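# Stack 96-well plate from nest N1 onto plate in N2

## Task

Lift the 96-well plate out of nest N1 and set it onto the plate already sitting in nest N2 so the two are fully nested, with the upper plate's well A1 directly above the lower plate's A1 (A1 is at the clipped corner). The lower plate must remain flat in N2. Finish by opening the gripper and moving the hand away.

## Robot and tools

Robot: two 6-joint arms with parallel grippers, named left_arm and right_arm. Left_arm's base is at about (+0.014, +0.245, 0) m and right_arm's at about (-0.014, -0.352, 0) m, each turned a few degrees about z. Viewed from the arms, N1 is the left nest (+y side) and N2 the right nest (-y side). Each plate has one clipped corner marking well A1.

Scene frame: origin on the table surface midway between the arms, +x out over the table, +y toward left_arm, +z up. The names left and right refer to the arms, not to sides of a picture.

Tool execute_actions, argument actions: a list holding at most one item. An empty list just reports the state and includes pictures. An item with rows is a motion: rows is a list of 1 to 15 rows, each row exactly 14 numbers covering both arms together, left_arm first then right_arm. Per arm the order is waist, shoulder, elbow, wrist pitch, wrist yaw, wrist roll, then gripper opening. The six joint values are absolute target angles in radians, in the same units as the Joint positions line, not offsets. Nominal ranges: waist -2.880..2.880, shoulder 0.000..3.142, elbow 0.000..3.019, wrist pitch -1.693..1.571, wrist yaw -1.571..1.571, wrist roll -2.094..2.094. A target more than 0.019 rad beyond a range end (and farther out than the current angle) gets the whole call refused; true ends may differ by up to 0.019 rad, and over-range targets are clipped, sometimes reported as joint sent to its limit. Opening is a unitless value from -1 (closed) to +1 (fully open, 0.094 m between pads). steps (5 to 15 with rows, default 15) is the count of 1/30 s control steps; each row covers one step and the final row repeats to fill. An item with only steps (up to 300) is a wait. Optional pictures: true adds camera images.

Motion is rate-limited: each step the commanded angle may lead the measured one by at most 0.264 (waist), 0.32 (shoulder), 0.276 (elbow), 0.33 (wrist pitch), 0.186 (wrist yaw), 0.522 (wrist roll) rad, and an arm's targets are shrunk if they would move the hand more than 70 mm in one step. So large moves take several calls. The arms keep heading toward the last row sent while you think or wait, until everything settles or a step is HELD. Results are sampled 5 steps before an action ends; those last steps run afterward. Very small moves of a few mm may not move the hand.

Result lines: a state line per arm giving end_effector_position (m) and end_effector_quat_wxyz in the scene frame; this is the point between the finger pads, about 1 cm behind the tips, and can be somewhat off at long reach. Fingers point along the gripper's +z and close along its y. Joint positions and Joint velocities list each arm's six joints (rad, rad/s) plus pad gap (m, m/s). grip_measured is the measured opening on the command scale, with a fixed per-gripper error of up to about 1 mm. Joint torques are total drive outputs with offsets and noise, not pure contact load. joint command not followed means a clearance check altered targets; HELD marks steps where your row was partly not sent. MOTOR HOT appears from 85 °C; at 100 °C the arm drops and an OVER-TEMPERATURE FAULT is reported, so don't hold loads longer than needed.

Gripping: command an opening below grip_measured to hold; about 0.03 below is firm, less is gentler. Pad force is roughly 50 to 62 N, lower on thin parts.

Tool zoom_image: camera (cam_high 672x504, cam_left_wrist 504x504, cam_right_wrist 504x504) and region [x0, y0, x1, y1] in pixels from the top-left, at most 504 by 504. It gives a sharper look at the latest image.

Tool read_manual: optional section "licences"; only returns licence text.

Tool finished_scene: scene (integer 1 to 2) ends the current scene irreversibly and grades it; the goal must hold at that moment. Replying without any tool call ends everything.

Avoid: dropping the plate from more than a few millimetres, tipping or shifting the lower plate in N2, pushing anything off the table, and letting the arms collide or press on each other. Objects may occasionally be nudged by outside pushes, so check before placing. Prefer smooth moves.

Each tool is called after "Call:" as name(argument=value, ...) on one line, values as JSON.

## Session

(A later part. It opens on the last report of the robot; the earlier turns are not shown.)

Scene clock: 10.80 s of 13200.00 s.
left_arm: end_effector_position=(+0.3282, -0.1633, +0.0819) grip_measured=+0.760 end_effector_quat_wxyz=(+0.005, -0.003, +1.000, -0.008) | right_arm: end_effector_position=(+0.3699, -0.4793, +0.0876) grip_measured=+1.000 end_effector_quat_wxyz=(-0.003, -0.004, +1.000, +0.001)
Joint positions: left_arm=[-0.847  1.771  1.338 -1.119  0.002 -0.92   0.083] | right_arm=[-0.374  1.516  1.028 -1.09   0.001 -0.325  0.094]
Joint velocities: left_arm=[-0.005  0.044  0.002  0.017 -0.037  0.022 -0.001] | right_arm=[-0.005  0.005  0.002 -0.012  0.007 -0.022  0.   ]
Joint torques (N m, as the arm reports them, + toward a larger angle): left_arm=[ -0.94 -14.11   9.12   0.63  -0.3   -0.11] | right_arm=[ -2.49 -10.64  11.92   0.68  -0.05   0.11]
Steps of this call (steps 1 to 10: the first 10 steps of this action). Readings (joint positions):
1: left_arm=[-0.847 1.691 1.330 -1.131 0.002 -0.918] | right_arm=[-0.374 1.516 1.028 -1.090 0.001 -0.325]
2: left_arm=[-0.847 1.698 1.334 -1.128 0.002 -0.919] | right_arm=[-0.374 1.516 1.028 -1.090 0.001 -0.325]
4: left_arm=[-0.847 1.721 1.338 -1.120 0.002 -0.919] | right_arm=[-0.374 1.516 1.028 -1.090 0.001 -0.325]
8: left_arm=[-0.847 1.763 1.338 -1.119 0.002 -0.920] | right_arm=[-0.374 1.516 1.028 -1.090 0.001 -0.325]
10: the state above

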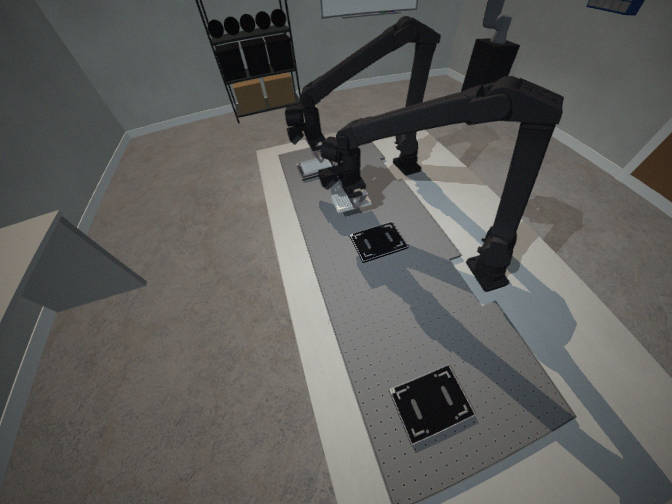

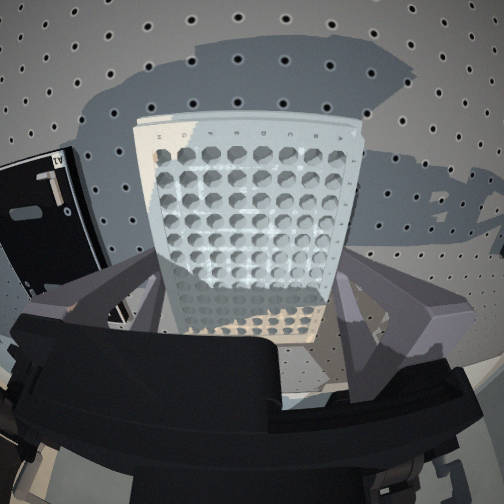

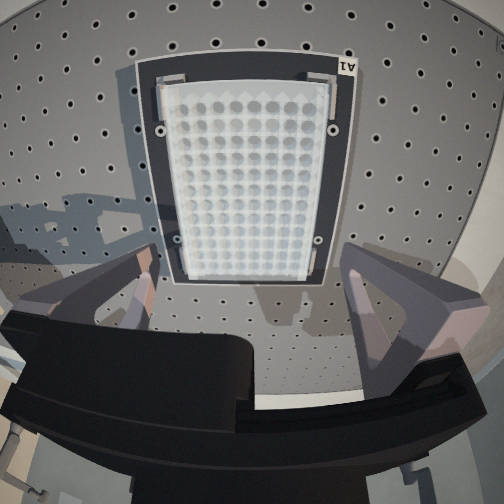

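Call:
execute_actions(actions=[{"rows":[[-0.852,1.835,1.355,-1.022,0,-0.935,0.71,-0.381,1.53,1.064,-1.084,0,-0.314,1]],"steps":12}])

Call:
execute_actions(actions=[{"rows":[[-0.852,1.868,1.355,-1.022,0,-0.935,0.71,-0.381,1.53,1.064,-1.084,0,-0.314,1]],"steps":12}])

Call:
execute_actions(actions=[{"rows":[[-0.852,1.885,1.355,-1.022,0,-0.935,0.71,-0.381,1.53,1.064,-1.084,0,-0.314,1]]}])

Call:
execute_actions(actions=[{"rows":[[-0.852,1.9,1.355,-1.022,0,-0.935,0.71,-0.381,1.53,1.064,-1.084,0,-0.314,1]]}], pictures=true)

Scene clock: 11.27 s of 13200.00 s.
left_arm: end_effector_position=(+0.3381, -0.1761, +0.0598) grip_measured=+0.760 end_effector_quat_wxyz=(+0.014, -0.003, +1.000, -0.021) | right_arm: end_effector_position=(+0.3699, -0.4793, +0.0876) grip_measured=+1.000 end_effector_quat_wxyz=(-0.003, -0.004, +1.000, +0.001)
Joint positions: left_arm=[-0.847  1.817  1.338 -1.042  0.002 -0.92   0.083] | right_arm=[-0.374  1.516  1.028 -1.09   0.001 -0.325  0.094]
Joint velocities: left_arm=[-0.005  0.181 -0.007  0.027 -0.007 -0.022 -0.001] | right_arm=[-0.015 -0.005  0.007  0.002 -0.037 -0.007  0.   ]
Joint torques (N m, as the arm reports them, + toward a larger angle): left_arm=[ -1.03 -13.69   8.28   0.72  -0.29  -0.11] | right_arm=[ -2.86 -10.82  11.92   0.7   -0.08   0.09]
Steps of this call (steps 1 to 5: the last 5 steps of your previous action; steps 6 to 7: the robot went on to your last target; steps 8 to 14: the first 7 steps of this action). Readings (joint positions):
8: left_arm=[-0.847 1.774 1.338 -1.105 0.002 -0.920] | right_arm=[-0.374 1.516 1.028 -1.090 0.001 -0.325]
9: left_arm=[-0.847 1.779 1.338 -1.083 0.002 -0.920] | right_arm=[-0.374 1.516 1.028 -1.090 0.001 -0.325]
11: left_arm=[-0.847 1.793 1.338 -1.051 0.002 -0.920] | right_arm=[-0.374 1.516 1.028 -1.090 0.001 -0.325]
14: the state above

Scene clock: 11.67 s of 13200.00 s.
left_arm: end_effector_position=(+0.3368, -0.1745, +0.0447) grip_measured=+0.760 end_effector_quat_wxyz=(+0.006, -0.003, +1.000, -0.009) | right_arm: end_effector_position=(+0.3699, -0.4793, +0.0876) grip_measured=+1.000 end_effector_quat_wxyz=(-0.003, -0.004, +1.000, +0.001)
Joint positions: left_arm=[-0.847  1.846  1.338 -1.041  0.002 -0.92   0.083] | right_arm=[-0.374  1.516  1.028 -1.09   0.001 -0.325  0.094]
Joint velocities: left_arm=[-0.015  0.073  0.002 -0.012  0.051 -0.066 -0.001] | right_arm=[-0.005 -0.005  0.022 -0.002 -0.022  0.022  0.   ]
Joint torques (N m, as the arm reports them, + toward a larger angle): left_arm=[ -1.13 -13.2    8.13   0.68  -0.29  -0.11] | right_arm=[ -2.45 -10.72  11.87   0.8   -0.08   0.09]
Steps of this call (steps 1 to 5: the last 5 steps of your previous action; steps 6 to 12: the first 7 steps of this action). Readings (joint positions):
6: left_arm=[-0.847 1.830 1.338 -1.042 0.002 -0.920] | right_arm=[-0.374 1.516 1.028 -1.090 0.001 -0.325]
7: left_arm=[-0.847 1.831 1.338 -1.041 0.002 -0.920] | right_arm=[-0.374 1.516 1.028 -1.090 0.001 -0.325]
9: left_arm=[-0.847 1.837 1.338 -1.041 0.002 -0.920] | right_arm=[-0.374 1.516 1.028 -1.090 0.001 -0.325]
12: the state above

Scene clock: 12.17 s of 13200.00 s.
left_arm: end_effector_position=(+0.3359, -0.1732, +0.0356) grip_measured=+0.760 end_effector_quat_wxyz=(+0.000, -0.003, +1.000, -0.002) | right_arm: end_effector_position=(+0.3699, -0.4793, +0.0876) grip_measured=+1.000 end_effector_quat_wxyz=(-0.003, -0.004, +1.000, +0.001)
Joint positions: left_arm=[-0.847  1.864  1.338 -1.04   0.002 -0.92   0.083] | right_arm=[-0.374  1.516  1.028 -1.09   0.001 -0.325  0.094]
Joint velocities: left_arm=[-0.005 -0.005 -0.002 -0.007 -0.007 -0.007  0.   ] | right_arm=[-0.015 -0.005 -0.037 -0.017 -0.007 -0.022  0.   ]
Joint torques (N m, as the arm reports them, + toward a larger angle): left_arm=[ -1.09 -13.12   8.05   0.6   -0.29  -0.11] | right_arm=[ -2.61 -11.07  11.97   0.65  -0.05   0.1 ]
Steps of this call (steps 1 to 5: the last 5 steps of your previous action; steps 6 to 15: the first 10 steps of this action). Readings (joint positions):
6: left_arm=[-0.847 1.853 1.338 -1.041 0.002 -0.920] | right_arm=[-0.374 1.516 1.028 -1.090 0.001 -0.325]
7: left_arm=[-0.847 1.854 1.338 -1.040 0.002 -0.920] | right_arm=[-0.374 1.516 1.028 -1.090 0.001 -0.325]
9: left_arm=[-0.847 1.857 1.338 -1.040 0.002 -0.920] | right_arm=[-0.374 1.516 1.028 -1.090 0.001 -0.325]
13: left_arm=[-0.847 1.864 1.338 -1.040 0.002 -0.920] | right_arm=[-0.374 1.516 1.028 -1.090 0.001 -0.325]
15: the state above

Scene clock: 12.67 s of 13200.00 s.
left_arm: end_effector_position=(+0.3359, -0.1732, +0.0354) grip_measured=+0.760 end_effector_quat_wxyz=(+0.000, -0.003, +1.000, -0.002) | right_arm: end_effector_position=(+0.3699, -0.4793, +0.0876) grip_measured=+1.000 end_effector_quat_wxyz=(-0.003, -0.004, +1.000, +0.001)
Joint positions: left_arm=[-0.847  1.865  1.338 -1.04   0.002 -0.92   0.083] | right_arm=[-0.374  1.516  1.028 -1.09   0.001 -0.325  0.094]
Joint velocities: left_arm=[-0.015 -0.015 -0.017 -0.017 -0.022  0.022  0.001] | right_arm=[-0.005 -0.005  0.002 -0.007 -0.022 -0.037  0.   ]
Joint torques (N m, as the arm reports them, + toward a larger angle): left_arm=[ -1.06 -11.97   8.05   0.61  -0.29  -0.11] | right_arm=[ -2.49 -10.54  12.04   0.76  -0.04   0.14]
Steps of this call (steps 1 to 5: the last 5 steps of your previous action; steps 6 to 15: the first 10 steps of this action). Readings (joint positions):
6: left_arm=[-0.847 1.864 1.338 -1.040 0.002 -0.920] | right_arm=[-0.374 1.516 1.028 -1.090 0.001 -0.325]
7: left_arm=[-0.847 1.865 1.338 -1.040 0.002 -0.920] | right_arm=[-0.374 1.516 1.028 -1.090 0.001 -0.325]
9: left_arm=[-0.847 1.865 1.338 -1.040 0.002 -0.920] | right_arm=[-0.374 1.516 1.028 -1.090 0.001 -0.325]
13: left_arm=[-0.847 1.865 1.338 -1.040 0.002 -0.920] | right_arm=[-0.374 1.516 1.028 -1.090 0.001 -0.325]
15: the state above

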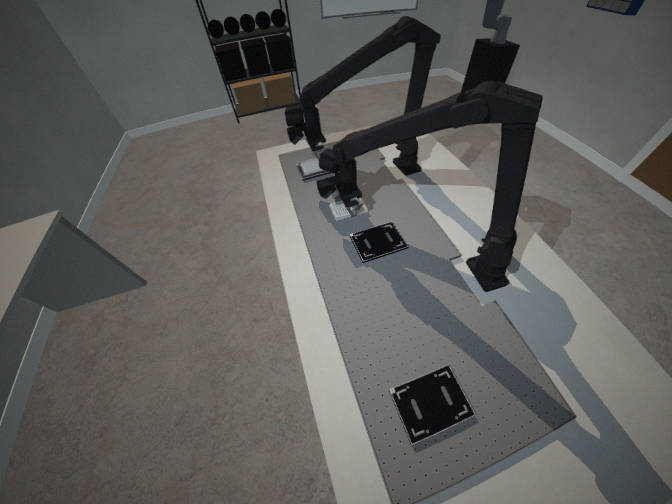

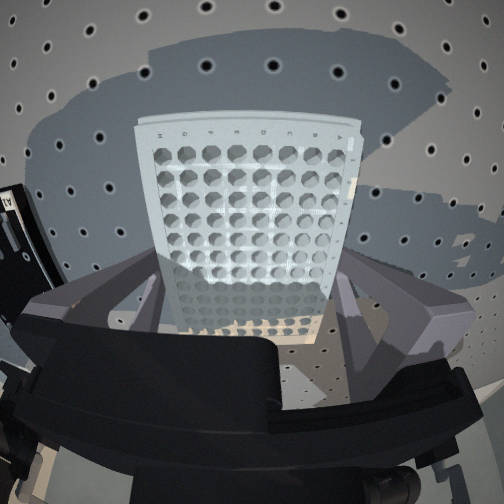

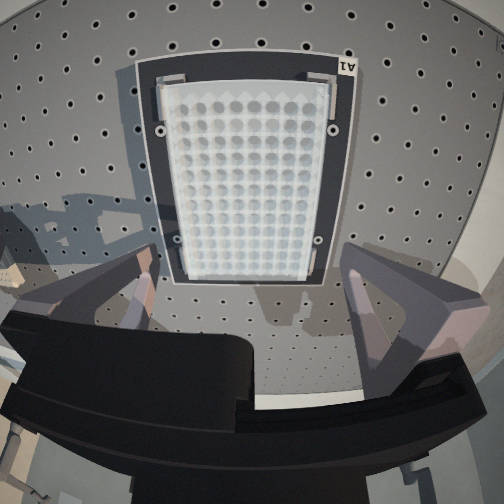

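Call:
execute_actions(actions=[{"rows":[[-0.852,1.86,1.355,-1.04,0,-0.935,1,-0.381,1.53,1.064,-1.084,0,-0.314,1]],"steps":10}])

Call:
execute_actions(actions=[{"rows":[[-0.852,1.76,1.355,-1.07,0,-0.935,1,-0.381,1.45,1.064,-1.084,0,-0.314,1]],"steps":12}])

Call:
execute_actions(actions=[{"rows":[[0.2,1.3,1.1,-1.3,0,0,1,-0.2,1.45,1.0,-1.05,0,0,1]]}])

Call:
execute_actions(actions=[{"rows":[[0.2,1.3,1.1,-1.3,0,0,1,0.418,1.46,0.95,-0.97,0,0.485,1]]}])

Call:
execute_actions(actions=[{"rows":[[0.2,1.3,1.1,-1.3,0,0,1,0.418,1.51,0.918,-0.938,0,0.485,1]]}])

Call:
execute_actions(actions=[{"steps":15}], pictures=true)

Scene clock: 13.13 s of 13200.00 s.
left_arm: end_effector_position=(+0.3359, -0.1733, +0.0358) grip_measured=+1.000 end_effector_quat_wxyz=(+0.000, -0.003, +1.000, -0.002) | right_arm: end_effector_position=(+0.3699, -0.4793, +0.0876) grip_measured=+1.000 end_effector_quat_wxyz=(-0.003, -0.004, +1.000, +0.001)
Joint positions: left_arm=[-0.847  1.864  1.338 -1.04   0.002 -0.92   0.094] | right_arm=[-0.374  1.516  1.028 -1.09   0.001 -0.325  0.094]
Joint velocities: left_arm=[-0.005 -0.015 -0.012 -0.007  0.007 -0.007  0.   ] | right_arm=[-0.005 -0.015  0.032 -0.002 -0.051 -0.037  0.   ]
Joint torques (N m, as the arm reports them, + toward a larger angle): left_arm=[ -1.12 -14.74   8.14  -0.05  -0.3   -0.11] | right_arm=[ -2.83 -11.    11.94   0.75  -0.07   0.13]
Steps of this call (steps 1 to 5: the last 5 steps of your previous action; steps 6 to 9: the robot went on to your last target; steps 10 to 14: the first 5 steps of this action). Readings (joint positions):
10: left_arm=[-0.847 1.864 1.338 -1.040 0.002 -0.920] | right_arm=[-0.374 1.516 1.028 -1.090 0.001 -0.325]
11: left_arm=[-0.847 1.864 1.338 -1.040 0.002 -0.920] | right_arm=[-0.374 1.516 1.028 -1.090 0.001 -0.325]
13: left_arm=[-0.847 1.864 1.338 -1.040 0.002 -0.920] | right_arm=[-0.374 1.516 1.028 -1.090 0.001 -0.325]
14: the state above

Scene clock: 13.53 s of 13200.00 s.
left_arm: end_effector_position=(+0.3378, -0.1757, +0.0849) grip_measured=+1.000 end_effector_quat_wxyz=(+0.026, -0.003, +0.999, -0.036) | right_arm: end_effector_position=(+0.3713, -0.4798, +0.1041) grip_measured=+1.000 end_effector_quat_wxyz=(+0.017, -0.004, +1.000, -0.006)
Joint positions: left_arm=[-0.847  1.765  1.335 -1.051  0.002 -0.92   0.094] | right_arm=[-0.374  1.473  1.028 -1.09   0.001 -0.325  0.094]
Joint velocities: left_arm=[ 0.005 -0.484  0.007  0.002 -0.007 -0.051  0.   ] | right_arm=[-0.015 -0.151 -0.007 -0.002 -0.022  0.007  0.   ]
Joint torques (N m, as the arm reports them, + toward a larger angle): left_arm=[ -1.1  -12.03   8.77  -0.66  -0.29  -0.1 ] | right_arm=[ -2.63 -12.64  12.15   0.9   -0.05   0.13]
Steps of this call (steps 1 to 5: the last 5 steps of your previous action; steps 6 to 12: the first 7 steps of this action). Readings (joint positions):
6: left_arm=[-0.847 1.858 1.338 -1.041 0.002 -0.920] | right_arm=[-0.374 1.513 1.028 -1.090 0.001 -0.325]
7: left_arm=[-0.847 1.849 1.336 -1.046 0.002 -0.920] | right_arm=[-0.374 1.509 1.028 -1.090 0.001 -0.325]
9: left_arm=[-0.847 1.818 1.335 -1.051 0.002 -0.920] | right_arm=[-0.374 1.495 1.028 -1.090 0.001 -0.325]
12: the state above

Scene clock: 14.03 s of 13200.00 s.
left_arm: end_effector_position=(+0.3478, -0.0017, +0.1537) grip_measured=+1.000 end_effector_quat_wxyz=(+0.019, +0.055, +0.998, -0.015) | right_arm: end_effector_position=(+0.3830, -0.3968, +0.0960) grip_measured=+1.000 end_effector_quat_wxyz=(+0.020, +0.032, +0.999, -0.001)
Joint positions: left_arm=[-0.567  1.438  1.131 -1.215  0.004 -0.524  0.094] | right_arm=[-0.167  1.464  0.995 -1.061 -0.002 -0.047  0.094]
Joint velocities: left_arm=[ 1.402 -1.031 -0.188 -0.33  -0.081  1.458  0.   ] | right_arm=[-0.161 -0.005 -0.012 -0.007  0.007  0.183  0.   ]
Joint torques (N m, as the arm reports them, + toward a larger angle): left_arm=[ 0.36 -9.35  7.54 -0.63 -0.25  0.16] | right_arm=[ -3.77 -12.39   9.11   1.13   0.09   0.11]
Steps of this call (steps 1 to 5: the last 5 steps of your previous action; steps 6 to 15: the first 10 steps of this action). Readings (joint positions):
6: left_arm=[-0.841 1.724 1.324 -1.057 0.003 -0.891] | right_arm=[-0.362 1.465 1.024 -1.083 0.006 -0.273]
7: left_arm=[-0.832 1.706 1.299 -1.073 0.004 -0.857] | right_arm=[-0.338 1.464 1.017 -1.072 0.007 -0.218]
9: left_arm=[-0.792 1.651 1.237 -1.117 0.004 -0.785] | right_arm=[-0.263 1.464 1.005 -1.062 0.005 -0.143]
13: left_arm=[-0.657 1.511 1.150 -1.188 0.004 -0.625] | right_arm=[-0.166 1.464 0.995 -1.061 -0.002 -0.067]
15: the state above

Scene clock: 14.53 s of 13200.00 s.
left_arm: end_effector_position=(+0.3907, +0.3142, +0.1971) grip_measured=+1.000 end_effector_quat_wxyz=(+0.052, -0.120, +0.991, +0.006) | right_arm: end_effector_position=(+0.3638, -0.2156, +0.0831) grip_measured=+1.000 end_effector_quat_wxyz=(+0.038, +0.003, +0.999, +0.012)
Joint positions: left_arm=[ 0.248  1.29   1.101 -1.279 -0.005 -0.06   0.094] | right_arm=[ 0.294  1.464  0.955 -0.982  0.004  0.356  0.094]
Joint velocities: left_arm=[-0.005 -0.005 -0.071 -0.037  0.007  0.256  0.   ] | right_arm=[ 1.9   -0.005  0.027  0.125 -0.037  0.74   0.   ]
Joint torques (N m, as the arm reports them, + toward a larger angle): left_arm=[-4.51 -6.78  8.23 -0.47  0.09  0.27] | right_arm=[ -3.07 -10.89   8.24   0.63  -0.13   0.09]
Steps of this call (steps 1 to 5: the last 5 steps of your previous action; steps 6 to 15: the first 10 steps of this action). Readings (joint positions):
6: left_arm=[-0.209 1.294 1.121 -1.257 0.004 -0.244] | right_arm=[-0.186 1.464 0.990 -1.049 0.004 0.033]
7: left_arm=[-0.142 1.286 1.121 -1.259 0.003 -0.213] | right_arm=[-0.162 1.464 0.983 -1.032 0.006 0.092]
9: left_arm=[-0.007 1.283 1.121 -1.262 0.003 -0.165] | right_arm=[-0.075 1.464 0.967 -1.008 0.006 0.186]
13: left_arm=[0.219 1.288 1.108 -1.273 -0.004 -0.082] | right_arm=[0.164 1.464 0.955 -0.989 0.006 0.309]
15: the state above

Scene clock: 15.03 s of 13200.00 s.
left_arm: end_effector_position=(+0.3918, +0.2963, +0.1958) grip_measured=+1.000 end_effector_quat_wxyz=(+0.049, -0.076, +0.996, +0.004) | right_arm: end_effector_position=(+0.3312, -0.1777, +0.0539) grip_measured=+1.000 end_effector_quat_wxyz=(+0.012, +0.000, +1.000, +0.007)
Joint positions: left_arm=[ 0.202  1.29   1.098 -1.282 -0.003 -0.017  0.094] | right_arm=[ 0.413  1.502  0.909 -0.951 -0.001  0.47   0.094]
Joint velocities: left_arm=[-0.015 -0.005  0.007 -0.022  0.007  0.022  0.   ] | right_arm=[-0.005 -0.015 -0.012 -0.002 -0.051  0.066  0.   ]
Joint torques (N m, as the arm reports them, + toward a larger angle): left_arm=[-0.78 -6.96  8.08 -0.54  0.    0.21] | right_arm=[ -2.18 -10.25   8.83   1.01   0.12   0.12]
Steps of this call (steps 1 to 5: the last 5 steps of your previous action; steps 6 to 15: the first 10 steps of this action). Readings (joint positions):
6: left_arm=[0.205 1.290 1.098 -1.282 -0.003 -0.027] | right_arm=[0.477 1.465 0.946 -0.969 -0.005 0.440]
7: left_arm=[0.202 1.290 1.098 -1.282 -0.003 -0.024] | right_arm=[0.468 1.467 0.939 -0.959 -0.005 0.446]
9: left_arm=[0.202 1.290 1.098 -1.282 -0.003 -0.021] | right_arm=[0.443 1.478 0.924 -0.952 -0.004 0.456]
13: left_arm=[0.202 1.290 1.098 -1.282 -0.003 -0.018] | right_arm=[0.413 1.500 0.910 -0.951 -0.001 0.467]
15: the state above

Scene clock: 15.53 s of 13200.00 s.
left_arm: end_effector_position=(+0.3918, +0.2963, +0.1958) grip_measured=+1.000 end_effector_quat_wxyz=(+0.049, -0.075, +0.996, +0.004) | right_arm: end_effector_position=(+0.3318, -0.1774, +0.0539) grip_measured=+1.000 end_effector_quat_wxyz=(+0.013, +0.002, +1.000, +0.007)
Joint positions: left_arm=[ 0.202  1.29   1.098 -1.282 -0.003 -0.015  0.094] | right_arm=[ 0.413  1.502  0.909 -0.948 -0.001  0.474  0.094]
Joint velocities: left_arm=[-0.005 -0.005 -0.012  0.022 -0.007 -0.007  0.   ] | right_arm=[ 0.005 -0.005  0.022 -0.002  0.022  0.007  0.   ]
Joint torques (N m, as the arm reports them, + toward a larger angle): left_arm=[-0.79 -6.77  8.07 -0.54  0.01  0.22] | right_arm=[ -1.92 -10.31   8.93   0.96   0.13   0.1 ]
Kept back: nothing.
Steps of this call (steps 1 to 5: the last 5 steps of your previous action; steps 6 to 15: the robot went on to your last target). Readings (joint positions):
1: left_arm=[0.202 1.290 1.098 -1.282 -0.003 -0.017] | right_arm=[0.413 1.502 0.909 -0.950 -0.001 0.471]
2: left_arm=[0.202 1.290 1.098 -1.282 -0.003 -0.016] | right_arm=[0.413 1.502 0.909 -0.949 -0.001 0.471]
4: left_arm=[0.202 1.290 1.098 -1.282 -0.003 -0.016] | right_arm=[0.413 1.502 0.909 -0.948 -0.001 0.472]
8: left_arm=[0.202 1.290 1.098 -1.282 -0.003 -0.015] | right_arm=[0.413 1.502 0.909 -0.948 -0.001 0.473]
15: the state above
All arms were judged still, so your last target was given up. Only a new action makes them travel on or press farther. Fingers that are still opening or closing keep moving.

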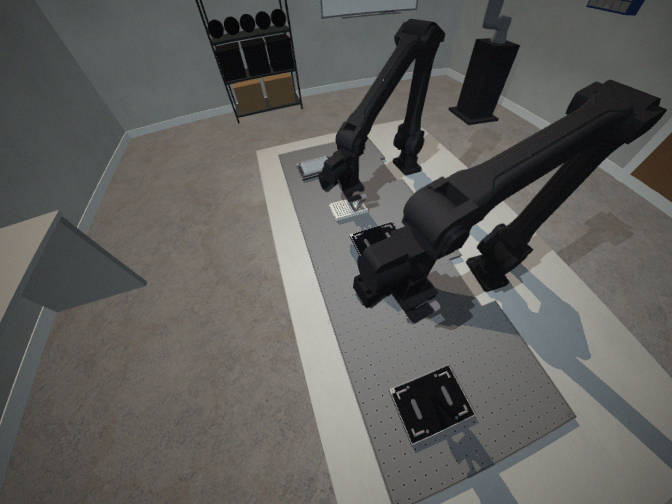

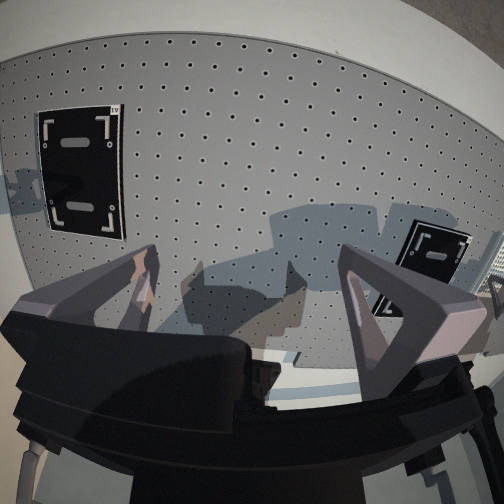

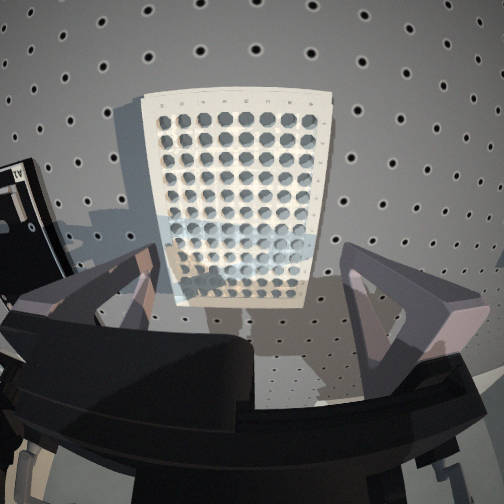

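Call:
execute_actions(actions=[{"rows":[[0.2,1.3,1.1,-1.3,0,0,1,0.418,1.54,0.966,-0.93,0,0.485,1]]}])

Call:
execute_actions(actions=[{"rows":[[0.2,1.3,1.1,-1.3,0,0,1,0.418,1.575,0.96,-0.915,0,0.485,1]]}], pictures=true)

Scene clock: 16.03 s of 13200.00 s.
left_arm: end_effector_position=(+0.3918, +0.2963, +0.1958) grip_measured=+1.000 end_effector_quat_wxyz=(+0.049, -0.075, +0.996, +0.004) | right_arm: end_effector_position=(+0.3400, -0.1733, +0.0520) grip_measured=+1.000 end_effector_quat_wxyz=(+0.016, +0.002, +1.000, +0.009)
Joint positions: left_arm=[ 0.202  1.29   1.098 -1.282 -0.003 -0.015  0.094] | right_arm=[ 0.413  1.524  0.928 -0.939 -0.001  0.474  0.094]
Joint velocities: left_arm=[-0.005 -0.005  0.007  0.007 -0.051  0.007  0.   ] | right_arm=[-0.005 -0.005 -0.022 -0.007 -0.051  0.022  0.   ]
Joint torques (N m, as the arm reports them, + toward a larger angle): left_arm=[-0.83 -6.83  8.07 -0.55  0.    0.22] | right_arm=[ -2.08 -10.21  11.62   0.92   0.09   0.11]
Steps of this call (steps 1 to 5: nothing new was sent; steps 6 to 15: the first 10 steps of this action). Readings (joint positions):
6: left_arm=[0.202 1.290 1.098 -1.282 -0.003 -0.015] | right_arm=[0.413 1.503 0.911 -0.948 -0.001 0.474]
7: left_arm=[0.202 1.290 1.098 -1.282 -0.003 -0.015] | right_arm=[0.413 1.507 0.915 -0.947 -0.001 0.474]
9: left_arm=[0.202 1.290 1.098 -1.282 -0.003 -0.015] | right_arm=[0.413 1.516 0.923 -0.942 -0.001 0.474]
13: left_arm=[0.202 1.290 1.098 -1.282 -0.003 -0.015] | right_arm=[0.413 1.524 0.928 -0.939 -0.001 0.474]
15: the state above

Scene clock: 16.53 s of 13200.00 s.
left_arm: end_effector_position=(+0.3918, +0.2963, +0.1958) grip_measured=+1.000 end_effector_quat_wxyz=(+0.049, -0.075, +0.996, +0.004) | right_arm: end_effector_position=(+0.3399, -0.1733, +0.0370) grip_measured=+1.000 end_effector_quat_wxyz=(+0.004, +0.003, +1.000, +0.003)
Joint positions: left_arm=[ 0.202  1.29   1.098 -1.282 -0.003 -0.015  0.094] | right_arm=[ 0.413  1.564  0.928 -0.926 -0.001  0.474  0.094]
Joint velocities: left_arm=[-0.005 -0.005 -0.012  0.002  0.081 -0.007  0.   ] | right_arm=[-0.015  0.005  0.002 -0.002 -0.037  0.081  0.   ]
Joint torques (N m, as the arm reports them, + toward a larger angle): left_arm=[-0.81 -6.85  8.08 -0.54  0.    0.21] | right_arm=[ -1.76 -10.71  10.81   0.95   0.13   0.13]
Steps of this call (steps 1 to 5: the last 5 steps of your previous action; steps 6 to 15: the first 10 steps of this action). Readings (joint positions):
6: left_arm=[0.202 1.290 1.098 -1.282 -0.003 -0.015] | right_arm=[0.413 1.526 0.928 -0.937 -0.001 0.474]
7: left_arm=[0.202 1.290 1.098 -1.282 -0.003 -0.015] | right_arm=[0.413 1.531 0.928 -0.932 -0.001 0.474]
9: left_arm=[0.202 1.290 1.098 -1.282 -0.003 -0.015] | right_arm=[0.413 1.545 0.928 -0.927 -0.001 0.474]
13: left_arm=[0.202 1.290 1.098 -1.282 -0.003 -0.015] | right_arm=[0.413 1.563 0.928 -0.926 -0.001 0.474]
15: the state above

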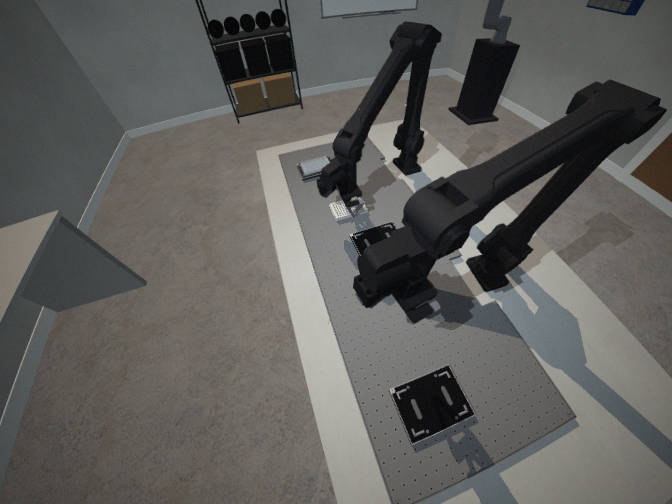

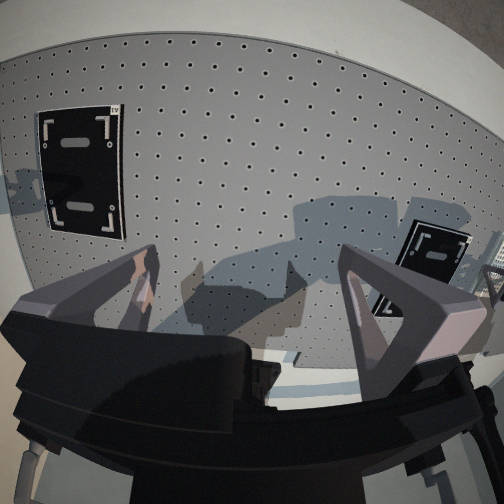

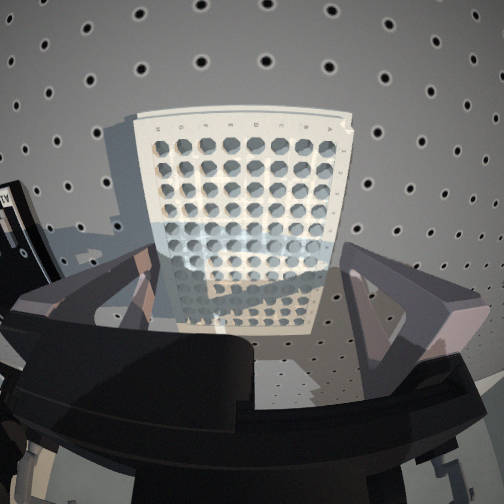

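Call:
execute_actions(actions=[{"rows":[[0.2,1.3,1.1,-1.3,0,0,1,0.424,1.596,0.96,-0.903,0,0.47,1]]}])

Call:
execute_actions(actions=[{"rows":[[0.2,1.3,1.1,-1.3,0,0,1,0.424,1.596,0.96,-0.903,0,0.47,0.84],[0.2,1.3,1.1,-1.3,0,0,1,0.424,1.596,0.96,-0.903,0,0.47,0.8],[0.2,1.3,1.1,-1.3,0,0,1,0.424,1.596,0.96,-0.903,0,0.47,0.71]]}], pictures=true)

Scene clock: 17.17 s of 13200.00 s.
left_arm: end_effector_position=(+0.3918, +0.2963, +0.1958) grip_measured=+1.000 end_effector_quat_wxyz=(+0.049, -0.075, +0.996, +0.004) | right_arm: end_effector_position=(+0.3407, -0.1712, +0.0313) grip_measured=+1.000 end_effector_quat_wxyz=(+0.003, +0.001, +1.000, +0.002)
Joint positions: left_arm=[ 0.202  1.29   1.098 -1.282 -0.003 -0.015  0.094] | right_arm=[ 0.416  1.579  0.928 -0.913 -0.001  0.474  0.094]
Joint velocities: left_arm=[-0.015 -0.015  0.002 -0.007 -0.022  0.022  0.   ] | right_arm=[ 0.015 -0.015  0.017 -0.017  0.022  0.037  0.   ]
Joint torques (N m, as the arm reports them, + toward a larger angle): left_arm=[-0.84 -6.79  8.09 -0.56 -0.01  0.22] | right_arm=[ -2.16 -10.62  10.73   0.93   0.07  -0.01]
Steps of this call (steps 1 to 5: the last 5 steps of your previous action; steps 6 to 9: the robot went on to your last target; steps 10 to 19: the first 10 steps of this action). Readings (joint positions):
10: left_arm=[0.202 1.290 1.098 -1.282 -0.003 -0.015] | right_arm=[0.413 1.565 0.928 -0.923 -0.001 0.474]
11: left_arm=[0.202 1.290 1.098 -1.282 -0.003 -0.015] | right_arm=[0.413 1.567 0.928 -0.919 -0.001 0.474]
13: left_arm=[0.202 1.290 1.098 -1.282 -0.003 -0.015] | right_arm=[0.414 1.572 0.928 -0.914 -0.001 0.474]
17: left_arm=[0.202 1.290 1.098 -1.282 -0.003 -0.015] | right_arm=[0.416 1.579 0.928 -0.913 -0.001 0.474]
19: the state above

Scene clock: 17.67 s of 13200.00 s.
left_arm: end_effector_position=(+0.3918, +0.2963, +0.1958) grip_measured=+1.000 end_effector_quat_wxyz=(+0.049, -0.075, +0.996, +0.004) | right_arm: end_effector_position=(+0.3407, -0.1712, +0.0313) grip_measured=+0.754 end_effector_quat_wxyz=(+0.003, +0.001, +1.000, +0.002)
Joint positions: left_arm=[ 0.202  1.29   1.098 -1.282 -0.003 -0.015  0.094] | right_arm=[ 0.416  1.579  0.928 -0.913 -0.001  0.474  0.082]
Joint velocities: left_arm=[ 0.005 -0.005 -0.007  0.002  0.051 -0.037  0.   ] | right_arm=[-0.005 -0.005  0.002 -0.002 -0.051 -0.037 -0.001]
Joint torques (N m, as the arm reports them, + toward a larger angle): left_arm=[-0.86 -6.85  8.07 -0.54  0.    0.21] | right_arm=[ -1.95 -10.51  10.78   0.83   0.12  -0.03]
Steps of this call (steps 1 to 5: the last 5 steps of your previous action; steps 6 to 15: the first 10 steps of this action). Readings (joint positions):
6: left_arm=[0.202 1.290 1.098 -1.282 -0.003 -0.015] | right_arm=[0.416 1.579 0.928 -0.913 -0.001 0.474]
7: left_arm=[0.202 1.290 1.098 -1.282 -0.003 -0.015] | right_arm=[0.416 1.579 0.928 -0.913 -0.001 0.474]
9: left_arm=[0.202 1.290 1.098 -1.282 -0.003 -0.015] | right_arm=[0.416 1.579 0.928 -0.913 -0.001 0.474]
13: left_arm=[0.202 1.290 1.098 -1.282 -0.003 -0.015] | right_arm=[0.416 1.579 0.928 -0.913 -0.001 0.474]
15: the state above

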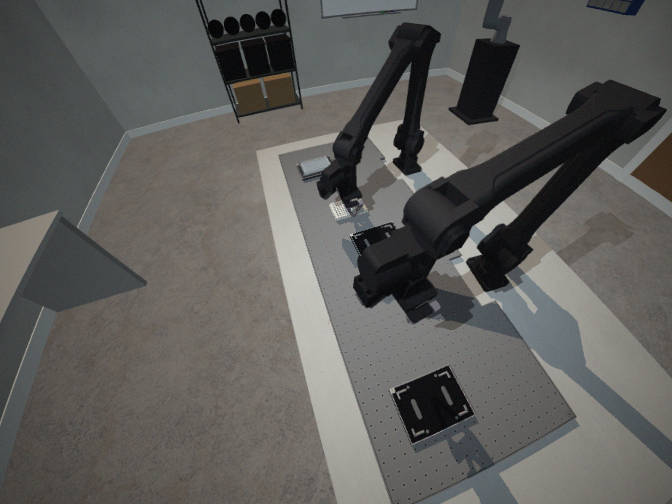

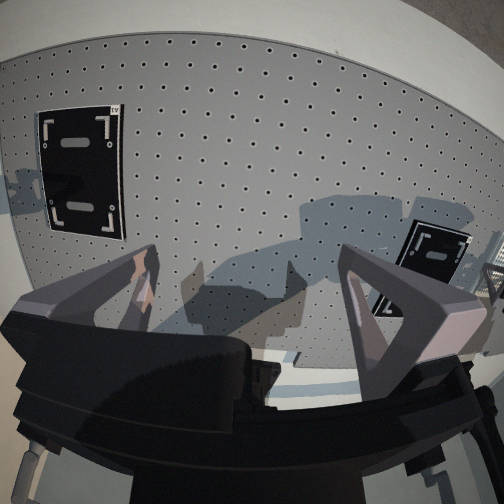

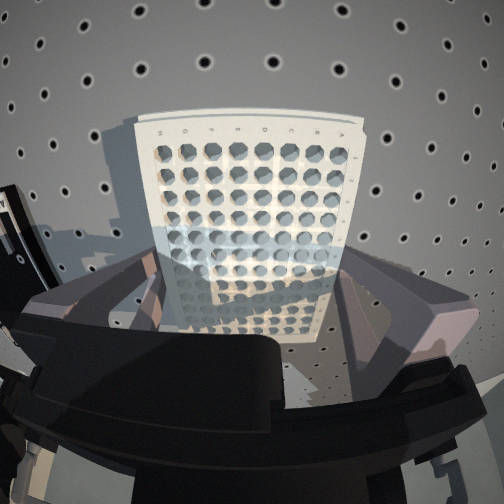

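Call:
execute_actions(actions=[{"rows":[[0.2,1.3,1.1,-1.3,0,0,1,0.42,1.5,0.96,-0.95,0,0.47,0.71]],"steps":10}])

Call:
execute_actions(actions=[{"rows":[[0.2,1.3,1.1,-1.3,0,0,1,0.1,1.47,1.047,-1.04,0,0.1,0.71]],"steps":12}])

Call:
execute_actions(actions=[{"rows":[[0.2,1.3,1.1,-1.3,0,0,1,-0.363,1.47,1.047,-1.04,0,-0.327,0.71]]}])

Call:
execute_actions(actions=[{"rows":[[0.2,1.3,1.1,-1.3,0,0,1,-0.363,1.55,1.047,-0.995,0,-0.327,0.71]]}])

Call:
execute_actions(actions=[{"steps":10}], pictures=true)

Scene clock: 18.17 s of 13200.00 s.
left_arm: end_effector_position=(+0.3918, +0.2963, +0.1958) grip_measured=+1.000 end_effector_quat_wxyz=(+0.049, -0.075, +0.996, +0.004) | right_arm: end_effector_position=(+0.3380, -0.1726, +0.0463) grip_measured=+0.754 end_effector_quat_wxyz=(+0.009, +0.001, +1.000, +0.005)
Joint positions: left_arm=[ 0.202  1.29   1.098 -1.282 -0.003 -0.015  0.094] | right_arm=[ 0.416  1.539  0.928 -0.94  -0.001  0.474  0.082]
Joint velocities: left_arm=[ 0.005  0.005 -0.007 -0.032  0.022  0.051  0.   ] | right_arm=[-0.015 -0.317 -0.012 -0.027  0.125 -0.037 -0.001]
Joint torques (N m, as the arm reports them, + toward a larger angle): left_arm=[-0.8  -6.84  8.09 -0.54  0.    0.22] | right_arm=[ -2.52 -13.77  10.8    0.25   0.1   -0.02]
Steps of this call (steps 1 to 5: the last 5 steps of your previous action; steps 6 to 10: the robot went on to your last target; steps 11 to 15: the first 5 steps of this action). Readings (joint positions):
11: left_arm=[0.202 1.290 1.098 -1.282 -0.003 -0.015] | right_arm=[0.416 1.576 0.928 -0.918 -0.001 0.474]
12: left_arm=[0.202 1.290 1.098 -1.282 -0.003 -0.015] | right_arm=[0.416 1.570 0.928 -0.927 -0.001 0.474]
14: left_arm=[0.202 1.290 1.098 -1.282 -0.003 -0.015] | right_arm=[0.416 1.550 0.928 -0.938 -0.001 0.474]
15: the state above

Scene clock: 18.57 s of 13200.00 s.
left_arm: end_effector_position=(+0.3918, +0.2963, +0.1958) grip_measured=+1.000 end_effector_quat_wxyz=(+0.049, -0.075, +0.996, +0.004) | right_arm: end_effector_position=(+0.3785, -0.2629, +0.0730) grip_measured=+0.754 end_effector_quat_wxyz=(+0.011, +0.011, +1.000, +0.005)
Joint positions: left_arm=[ 0.202  1.29   1.098 -1.282 -0.003 -0.015  0.094] | right_arm=[ 0.167  1.514  0.982 -1.016 -0.004  0.245  0.082]
Joint velocities: left_arm=[ 0.005 -0.005  0.002  0.002 -0.037  0.081  0.   ] | right_arm=[-1.343 -0.015  0.359 -0.193  0.095 -0.916  0.   ]
Joint torques (N m, as the arm reports them, + toward a larger angle): left_arm=[-0.8  -6.81  8.09 -0.55  0.    0.22] | right_arm=[ -1.18 -16.    12.67   0.34   0.11  -0.08]
Steps of this call (steps 1 to 5: the last 5 steps of your previous action; steps 6 to 12: the first 7 steps of this action). Readings (joint positions):
6: left_arm=[0.202 1.290 1.098 -1.282 -0.003 -0.015] | right_arm=[0.406 1.514 0.932 -0.952 -0.006 0.439]
7: left_arm=[0.202 1.290 1.098 -1.282 -0.003 -0.015] | right_arm=[0.384 1.514 0.937 -0.969 -0.007 0.402]
9: left_arm=[0.202 1.290 1.098 -1.282 -0.003 -0.015] | right_arm=[0.308 1.514 0.951 -0.992 -0.007 0.339]
12: the state above

Scene clock: 19.07 s of 13200.00 s.
left_arm: end_effector_position=(+0.3918, +0.2963, +0.1958) grip_measured=+1.000 end_effector_quat_wxyz=(+0.049, -0.075, +0.996, +0.004) | right_arm: end_effector_position=(+0.3801, -0.4807, +0.0916) grip_measured=+0.754 end_effector_quat_wxyz=(+0.030, +0.046, +0.998, -0.009)
Joint positions: left_arm=[ 0.202  1.29   1.098 -1.282 -0.003 -0.015  0.094] | right_arm=[-0.369  1.494  1.014 -1.028  0.002 -0.22   0.082]
Joint velocities: left_arm=[-0.005 -0.005  0.007 -0.022 -0.007 -0.081  0.   ] | right_arm=[-1.128 -0.005  0.002 -0.002  0.081 -0.608  0.   ]
Joint torques (N m, as the arm reports them, + toward a larger angle): left_arm=[-0.77 -6.81  8.09 -0.54  0.    0.21] | right_arm=[  2.97 -13.9   11.82   0.13  -0.27  -0.12]
Steps of this call (steps 1 to 5: the last 5 steps of your previous action; steps 6 to 15: the first 10 steps of this action). Readings (joint positions):
6: left_arm=[0.202 1.290 1.098 -1.282 -0.003 -0.015] | right_arm=[0.044 1.495 1.014 -1.027 -0.003 0.106]
7: left_arm=[0.202 1.290 1.098 -1.282 -0.003 -0.015] | right_arm=[0.023 1.494 1.014 -1.028 -0.006 0.053]
9: left_arm=[0.202 1.290 1.098 -1.282 -0.003 -0.015] | right_arm=[-0.056 1.494 1.014 -1.028 -0.007 -0.033]
13: left_arm=[0.202 1.290 1.098 -1.282 -0.003 -0.015] | right_arm=[-0.273 1.494 1.014 -1.028 -0.004 -0.167]
15: the state above

Scene clock: 19.57 s of 13200.00 s.
left_arm: end_effector_position=(+0.3918, +0.2963, +0.1958) grip_measured=+1.000 end_effector_quat_wxyz=(+0.049, -0.075, +0.996, +0.004) | right_arm: end_effector_position=(+0.3848, -0.4771, +0.0728) grip_measured=+0.754 end_effector_quat_wxyz=(+0.017, -0.005, +1.000, -0.006)
Joint positions: left_arm=[ 0.202  1.29   1.098 -1.282 -0.003 -0.015  0.094] | right_arm=[-0.358  1.543  1.015 -1.006  0.001 -0.312  0.082]
Joint velocities: left_arm=[-0.005 -0.015 -0.002  0.002 -0.007 -0.051  0.   ] | right_arm=[-0.015  0.005 -0.002 -0.007  0.022 -0.007  0.   ]
Joint torques (N m, as the arm reports them, + toward a larger angle): left_arm=[-0.79 -6.85  8.08 -0.52  0.    0.22] | right_arm=[ -2.25 -11.79  11.68   0.94  -0.08  -0.04]
Steps of this call (steps 1 to 5: the last 5 steps of your previous action; steps 6 to 15: the first 10 steps of this action). Readings (joint positions):
6: left_arm=[0.202 1.290 1.098 -1.282 -0.003 -0.015] | right_arm=[-0.397 1.496 1.014 -1.028 0.004 -0.289]
7: left_arm=[0.202 1.290 1.098 -1.282 -0.003 -0.015] | right_arm=[-0.385 1.502 1.014 -1.019 0.004 -0.294]
9: left_arm=[0.202 1.290 1.098 -1.282 -0.003 -0.015] | right_arm=[-0.366 1.517 1.015 -1.008 0.002 -0.302]
13: left_arm=[0.202 1.290 1.098 -1.282 -0.003 -0.015] | right_arm=[-0.358 1.541 1.015 -1.006 0.001 -0.310]
15: the state above

Scene clock: 19.90 s of 13200.00 s.
left_arm: end_effector_position=(+0.3918, +0.2963, +0.1958) grip_measured=+1.000 end_effector_quat_wxyz=(+0.049, -0.075, +0.996, +0.004) | right_arm: end_effector_position=(+0.3849, -0.4772, +0.0728) grip_measured=+0.754 end_effector_quat_wxyz=(+0.018, -0.007, +1.000, -0.006)
Joint positions: left_arm=[ 0.202  1.29   1.098 -1.282 -0.003 -0.015  0.094] | right_arm=[-0.358  1.543  1.015 -1.005  0.001 -0.315  0.082]
Joint velocities: left_arm=[-0.005 -0.005 -0.012  0.007  0.037  0.037  0.   ] | right_arm=[ 0.005 -0.024 -0.017 -0.012 -0.007 -0.037  0.001]
Joint torques (N m, as the arm reports them, + toward a larger angle): left_arm=[-0.86 -6.83  8.08 -0.54  0.    0.21] | right_arm=[ -2.98 -11.09  11.47   1.04  -0.11  -0.09]
Kept back: nothing.
Steps of this call (steps 1 to 5: the last 5 steps of your previous action; steps 6 to 10: the robot went on to your last target). Readings (joint positions):
1: left_arm=[0.202 1.290 1.098 -1.282 -0.003 -0.015] | right_arm=[-0.358 1.543 1.015 -1.006 0.001 -0.313]
2: left_arm=[0.202 1.290 1.098 -1.282 -0.003 -0.015] | right_arm=[-0.358 1.543 1.015 -1.005 0.001 -0.313]
4: left_arm=[0.202 1.290 1.098 -1.282 -0.003 -0.015] | right_arm=[-0.358 1.543 1.015 -1.005 0.001 -0.314]
8: left_arm=[0.202 1.290 1.098 -1.282 -0.003 -0.015] | right_arm=[-0.358 1.543 1.015 -1.005 0.001 -0.315]
10: the state above

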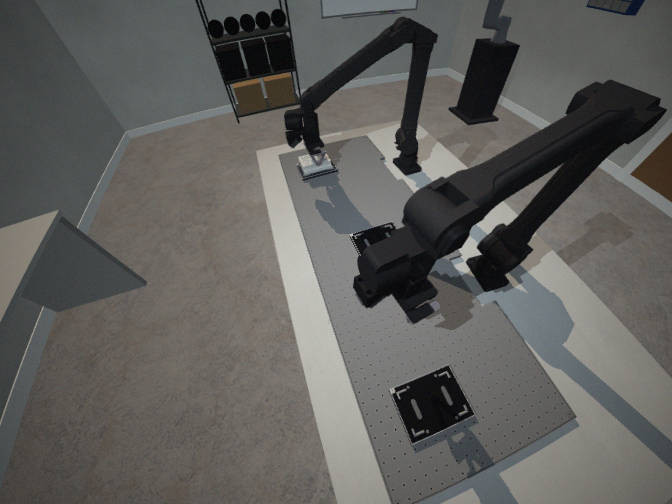

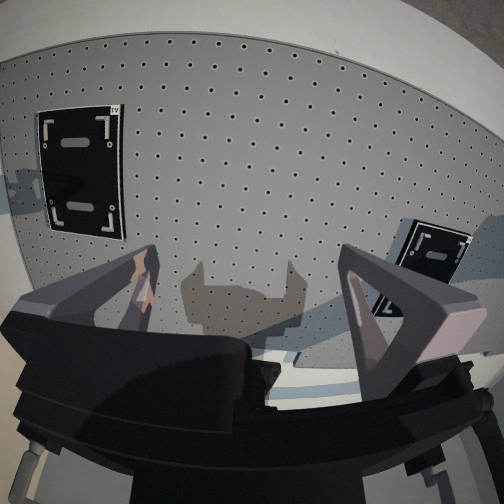

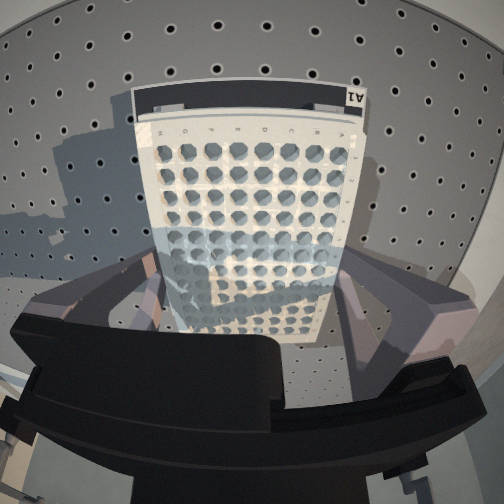

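Call:
execute_actions(actions=[{"rows":[[0.2,1.3,1.1,-1.3,0,0,1,-0.36,1.585,1.04,-1,0,-0.32,0.71]]}], pictures=true)

Call:
zoom_image(camera="cam_right_wrist", region=[100,50,400,250])

Scene clock: 20.37 s of 13200.00 s.
left_arm: end_effector_position=(+0.3918, +0.2963, +0.1958) grip_measured=+1.000 end_effector_quat_wxyz=(+0.049, -0.075, +0.996, +0.004) | right_arm: end_effector_position=(+0.3831, -0.4766, +0.0606) grip_measured=+0.754 end_effector_quat_wxyz=(+0.003, -0.007, +1.000, -0.002)
Joint positions: left_arm=[ 0.202  1.29   1.098 -1.282 -0.003 -0.015  0.094] | right_arm=[-0.358  1.574  1.015 -1.005  0.001 -0.315  0.082]
Joint velocities: left_arm=[-0.005 -0.015 -0.007  0.007  0.007  0.007  0.   ] | right_arm=[-0.005 -0.005  0.002  0.002  0.037 -0.081  0.001]
Joint torques (N m, as the arm reports them, + toward a larger angle): left_arm=[-0.84 -6.84  8.08 -0.55  0.    0.22] | right_arm=[ -2.59 -11.28  10.6    0.8   -0.12   0.02]
Steps of this call (steps 1 to 4: the robot went on to your last target; steps 5 to 14: the first 10 steps of this action). Readings (joint positions):
5: left_arm=[0.202 1.290 1.098 -1.282 -0.003 -0.015] | right_arm=[-0.358 1.545 1.015 -1.005 0.001 -0.315]
6: left_arm=[0.202 1.290 1.098 -1.282 -0.003 -0.015] | right_arm=[-0.358 1.548 1.015 -1.005 0.001 -0.315]
8: left_arm=[0.202 1.290 1.098 -1.282 -0.003 -0.015] | right_arm=[-0.358 1.558 1.015 -1.005 0.001 -0.315]
12: left_arm=[0.202 1.290 1.098 -1.282 -0.003 -0.015] | right_arm=[-0.358 1.573 1.015 -1.005 0.001 -0.315]
14: the state above

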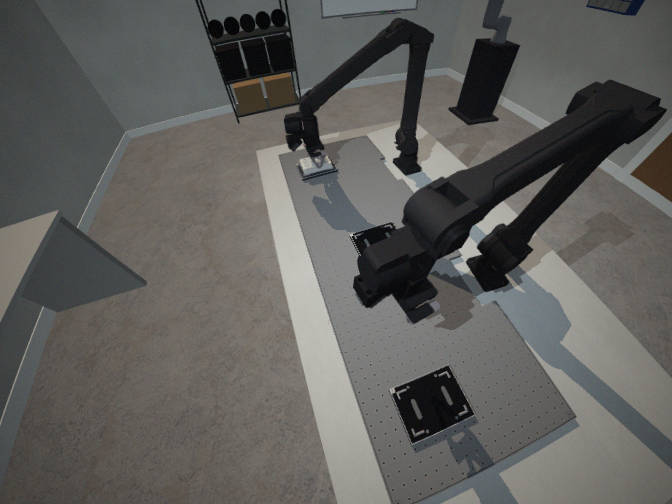

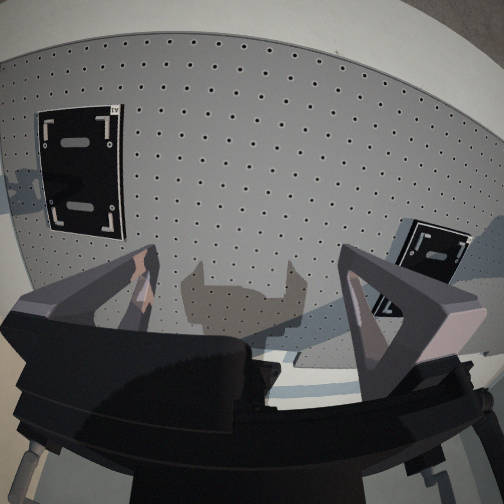

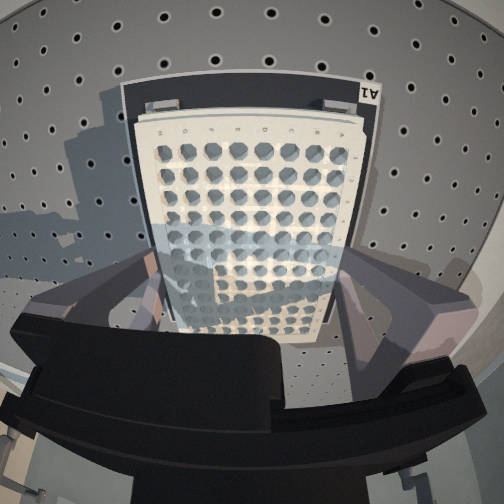

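Region (100, 50, 400, 250) of cam_right_wrist's 504x504 image, scaled by 1.680, with more detail than that image has.

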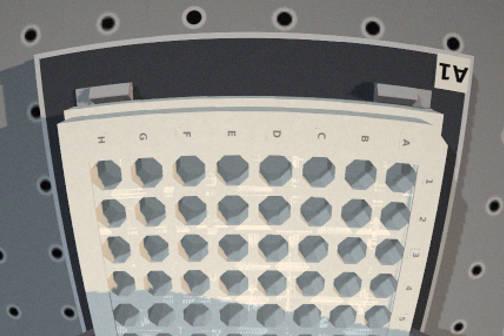

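Call:
execute_actions(actions=[{"rows":[[0.2,1.3,1.1,-1.3,0,0,1,-0.36,1.603,1.04,-1,0,-0.332,0.71]]}], pictures=true)

Call:
zoom_image(camera="cam_right_wrist", region=[100,50,400,250])

Call:
zoom_image(camera="cam_high", region=[285,140,350,190])

Scene clock: 20.93 s of 13200.00 s.
left_arm: end_effector_position=(+0.3918, +0.2963, +0.1958) grip_measured=+1.000 end_effector_quat_wxyz=(+0.049, -0.075, +0.996, +0.004) | right_arm: end_effector_position=(+0.3824, -0.4764, +0.0570) grip_measured=+0.754 end_effector_quat_wxyz=(-0.001, -0.009, +1.000, -0.000)
Joint positions: left_arm=[ 0.202  1.29   1.098 -1.282 -0.003 -0.015  0.094] | right_arm=[-0.358  1.583  1.015 -1.005  0.001 -0.319  0.082]
Joint velocities: left_arm=[-0.005  0.015 -0.017 -0.027 -0.066  0.007  0.   ] | right_arm=[ 0.005  0.005  0.012 -0.007  0.007  0.022 -0.001]
Joint torques (N m, as the arm reports them, + toward a larger angle): left_arm=[-0.83 -6.82  8.08 -0.54  0.    0.22] | right_arm=[ -2.73 -11.07  10.53   0.74  -0.09  -0.07]
Steps of this call (steps 1 to 5: the last 5 steps of your previous action; steps 6 to 7: the robot went on to your last target; steps 8 to 17: the first 10 steps of this action). Readings (joint positions):
8: left_arm=[0.202 1.290 1.098 -1.282 -0.003 -0.015] | right_arm=[-0.358 1.575 1.015 -1.005 0.001 -0.316]
9: left_arm=[0.202 1.290 1.098 -1.282 -0.003 -0.015] | right_arm=[-0.358 1.576 1.015 -1.005 0.001 -0.317]
11: left_arm=[0.202 1.290 1.098 -1.282 -0.003 -0.015] | right_arm=[-0.358 1.580 1.015 -1.005 0.001 -0.318]
15: left_arm=[0.202 1.290 1.098 -1.282 -0.003 -0.015] | right_arm=[-0.358 1.583 1.015 -1.005 0.001 -0.319]
17: the state above

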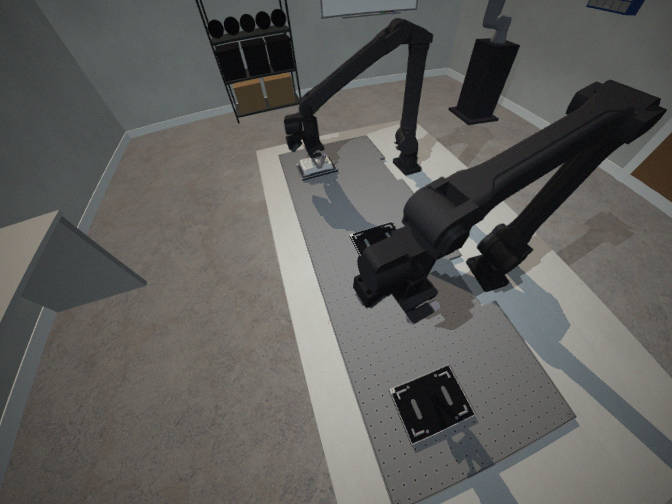

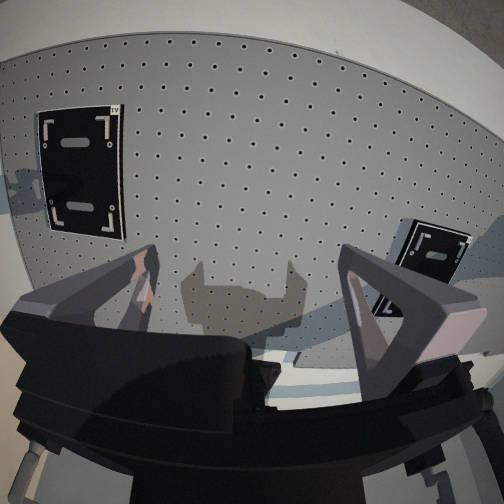

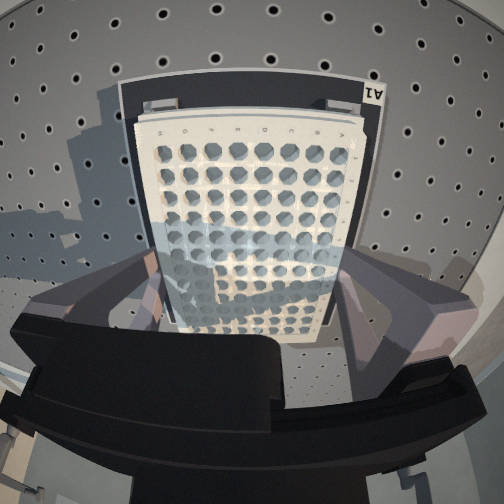

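Region (100, 50, 400, 250) of cam_right_wrist's 504x504 image, scaled by 1.680, with more detail than that image has.

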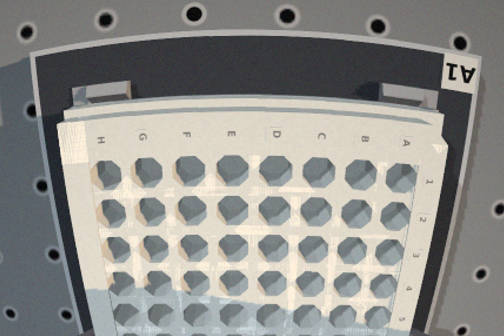

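Region (285, 140, 350, 190) of cam_high's 672x504 image, scaled by 7.754, with more detail than that image has; it fills the top 388 rows of this view, and the rest is white.

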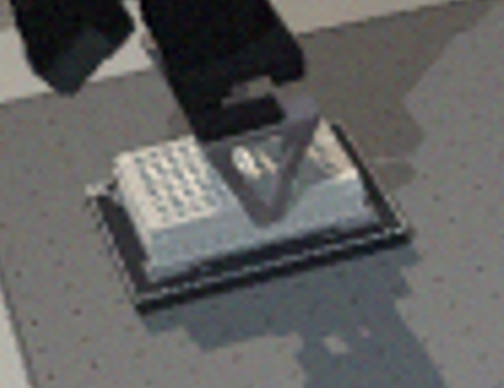

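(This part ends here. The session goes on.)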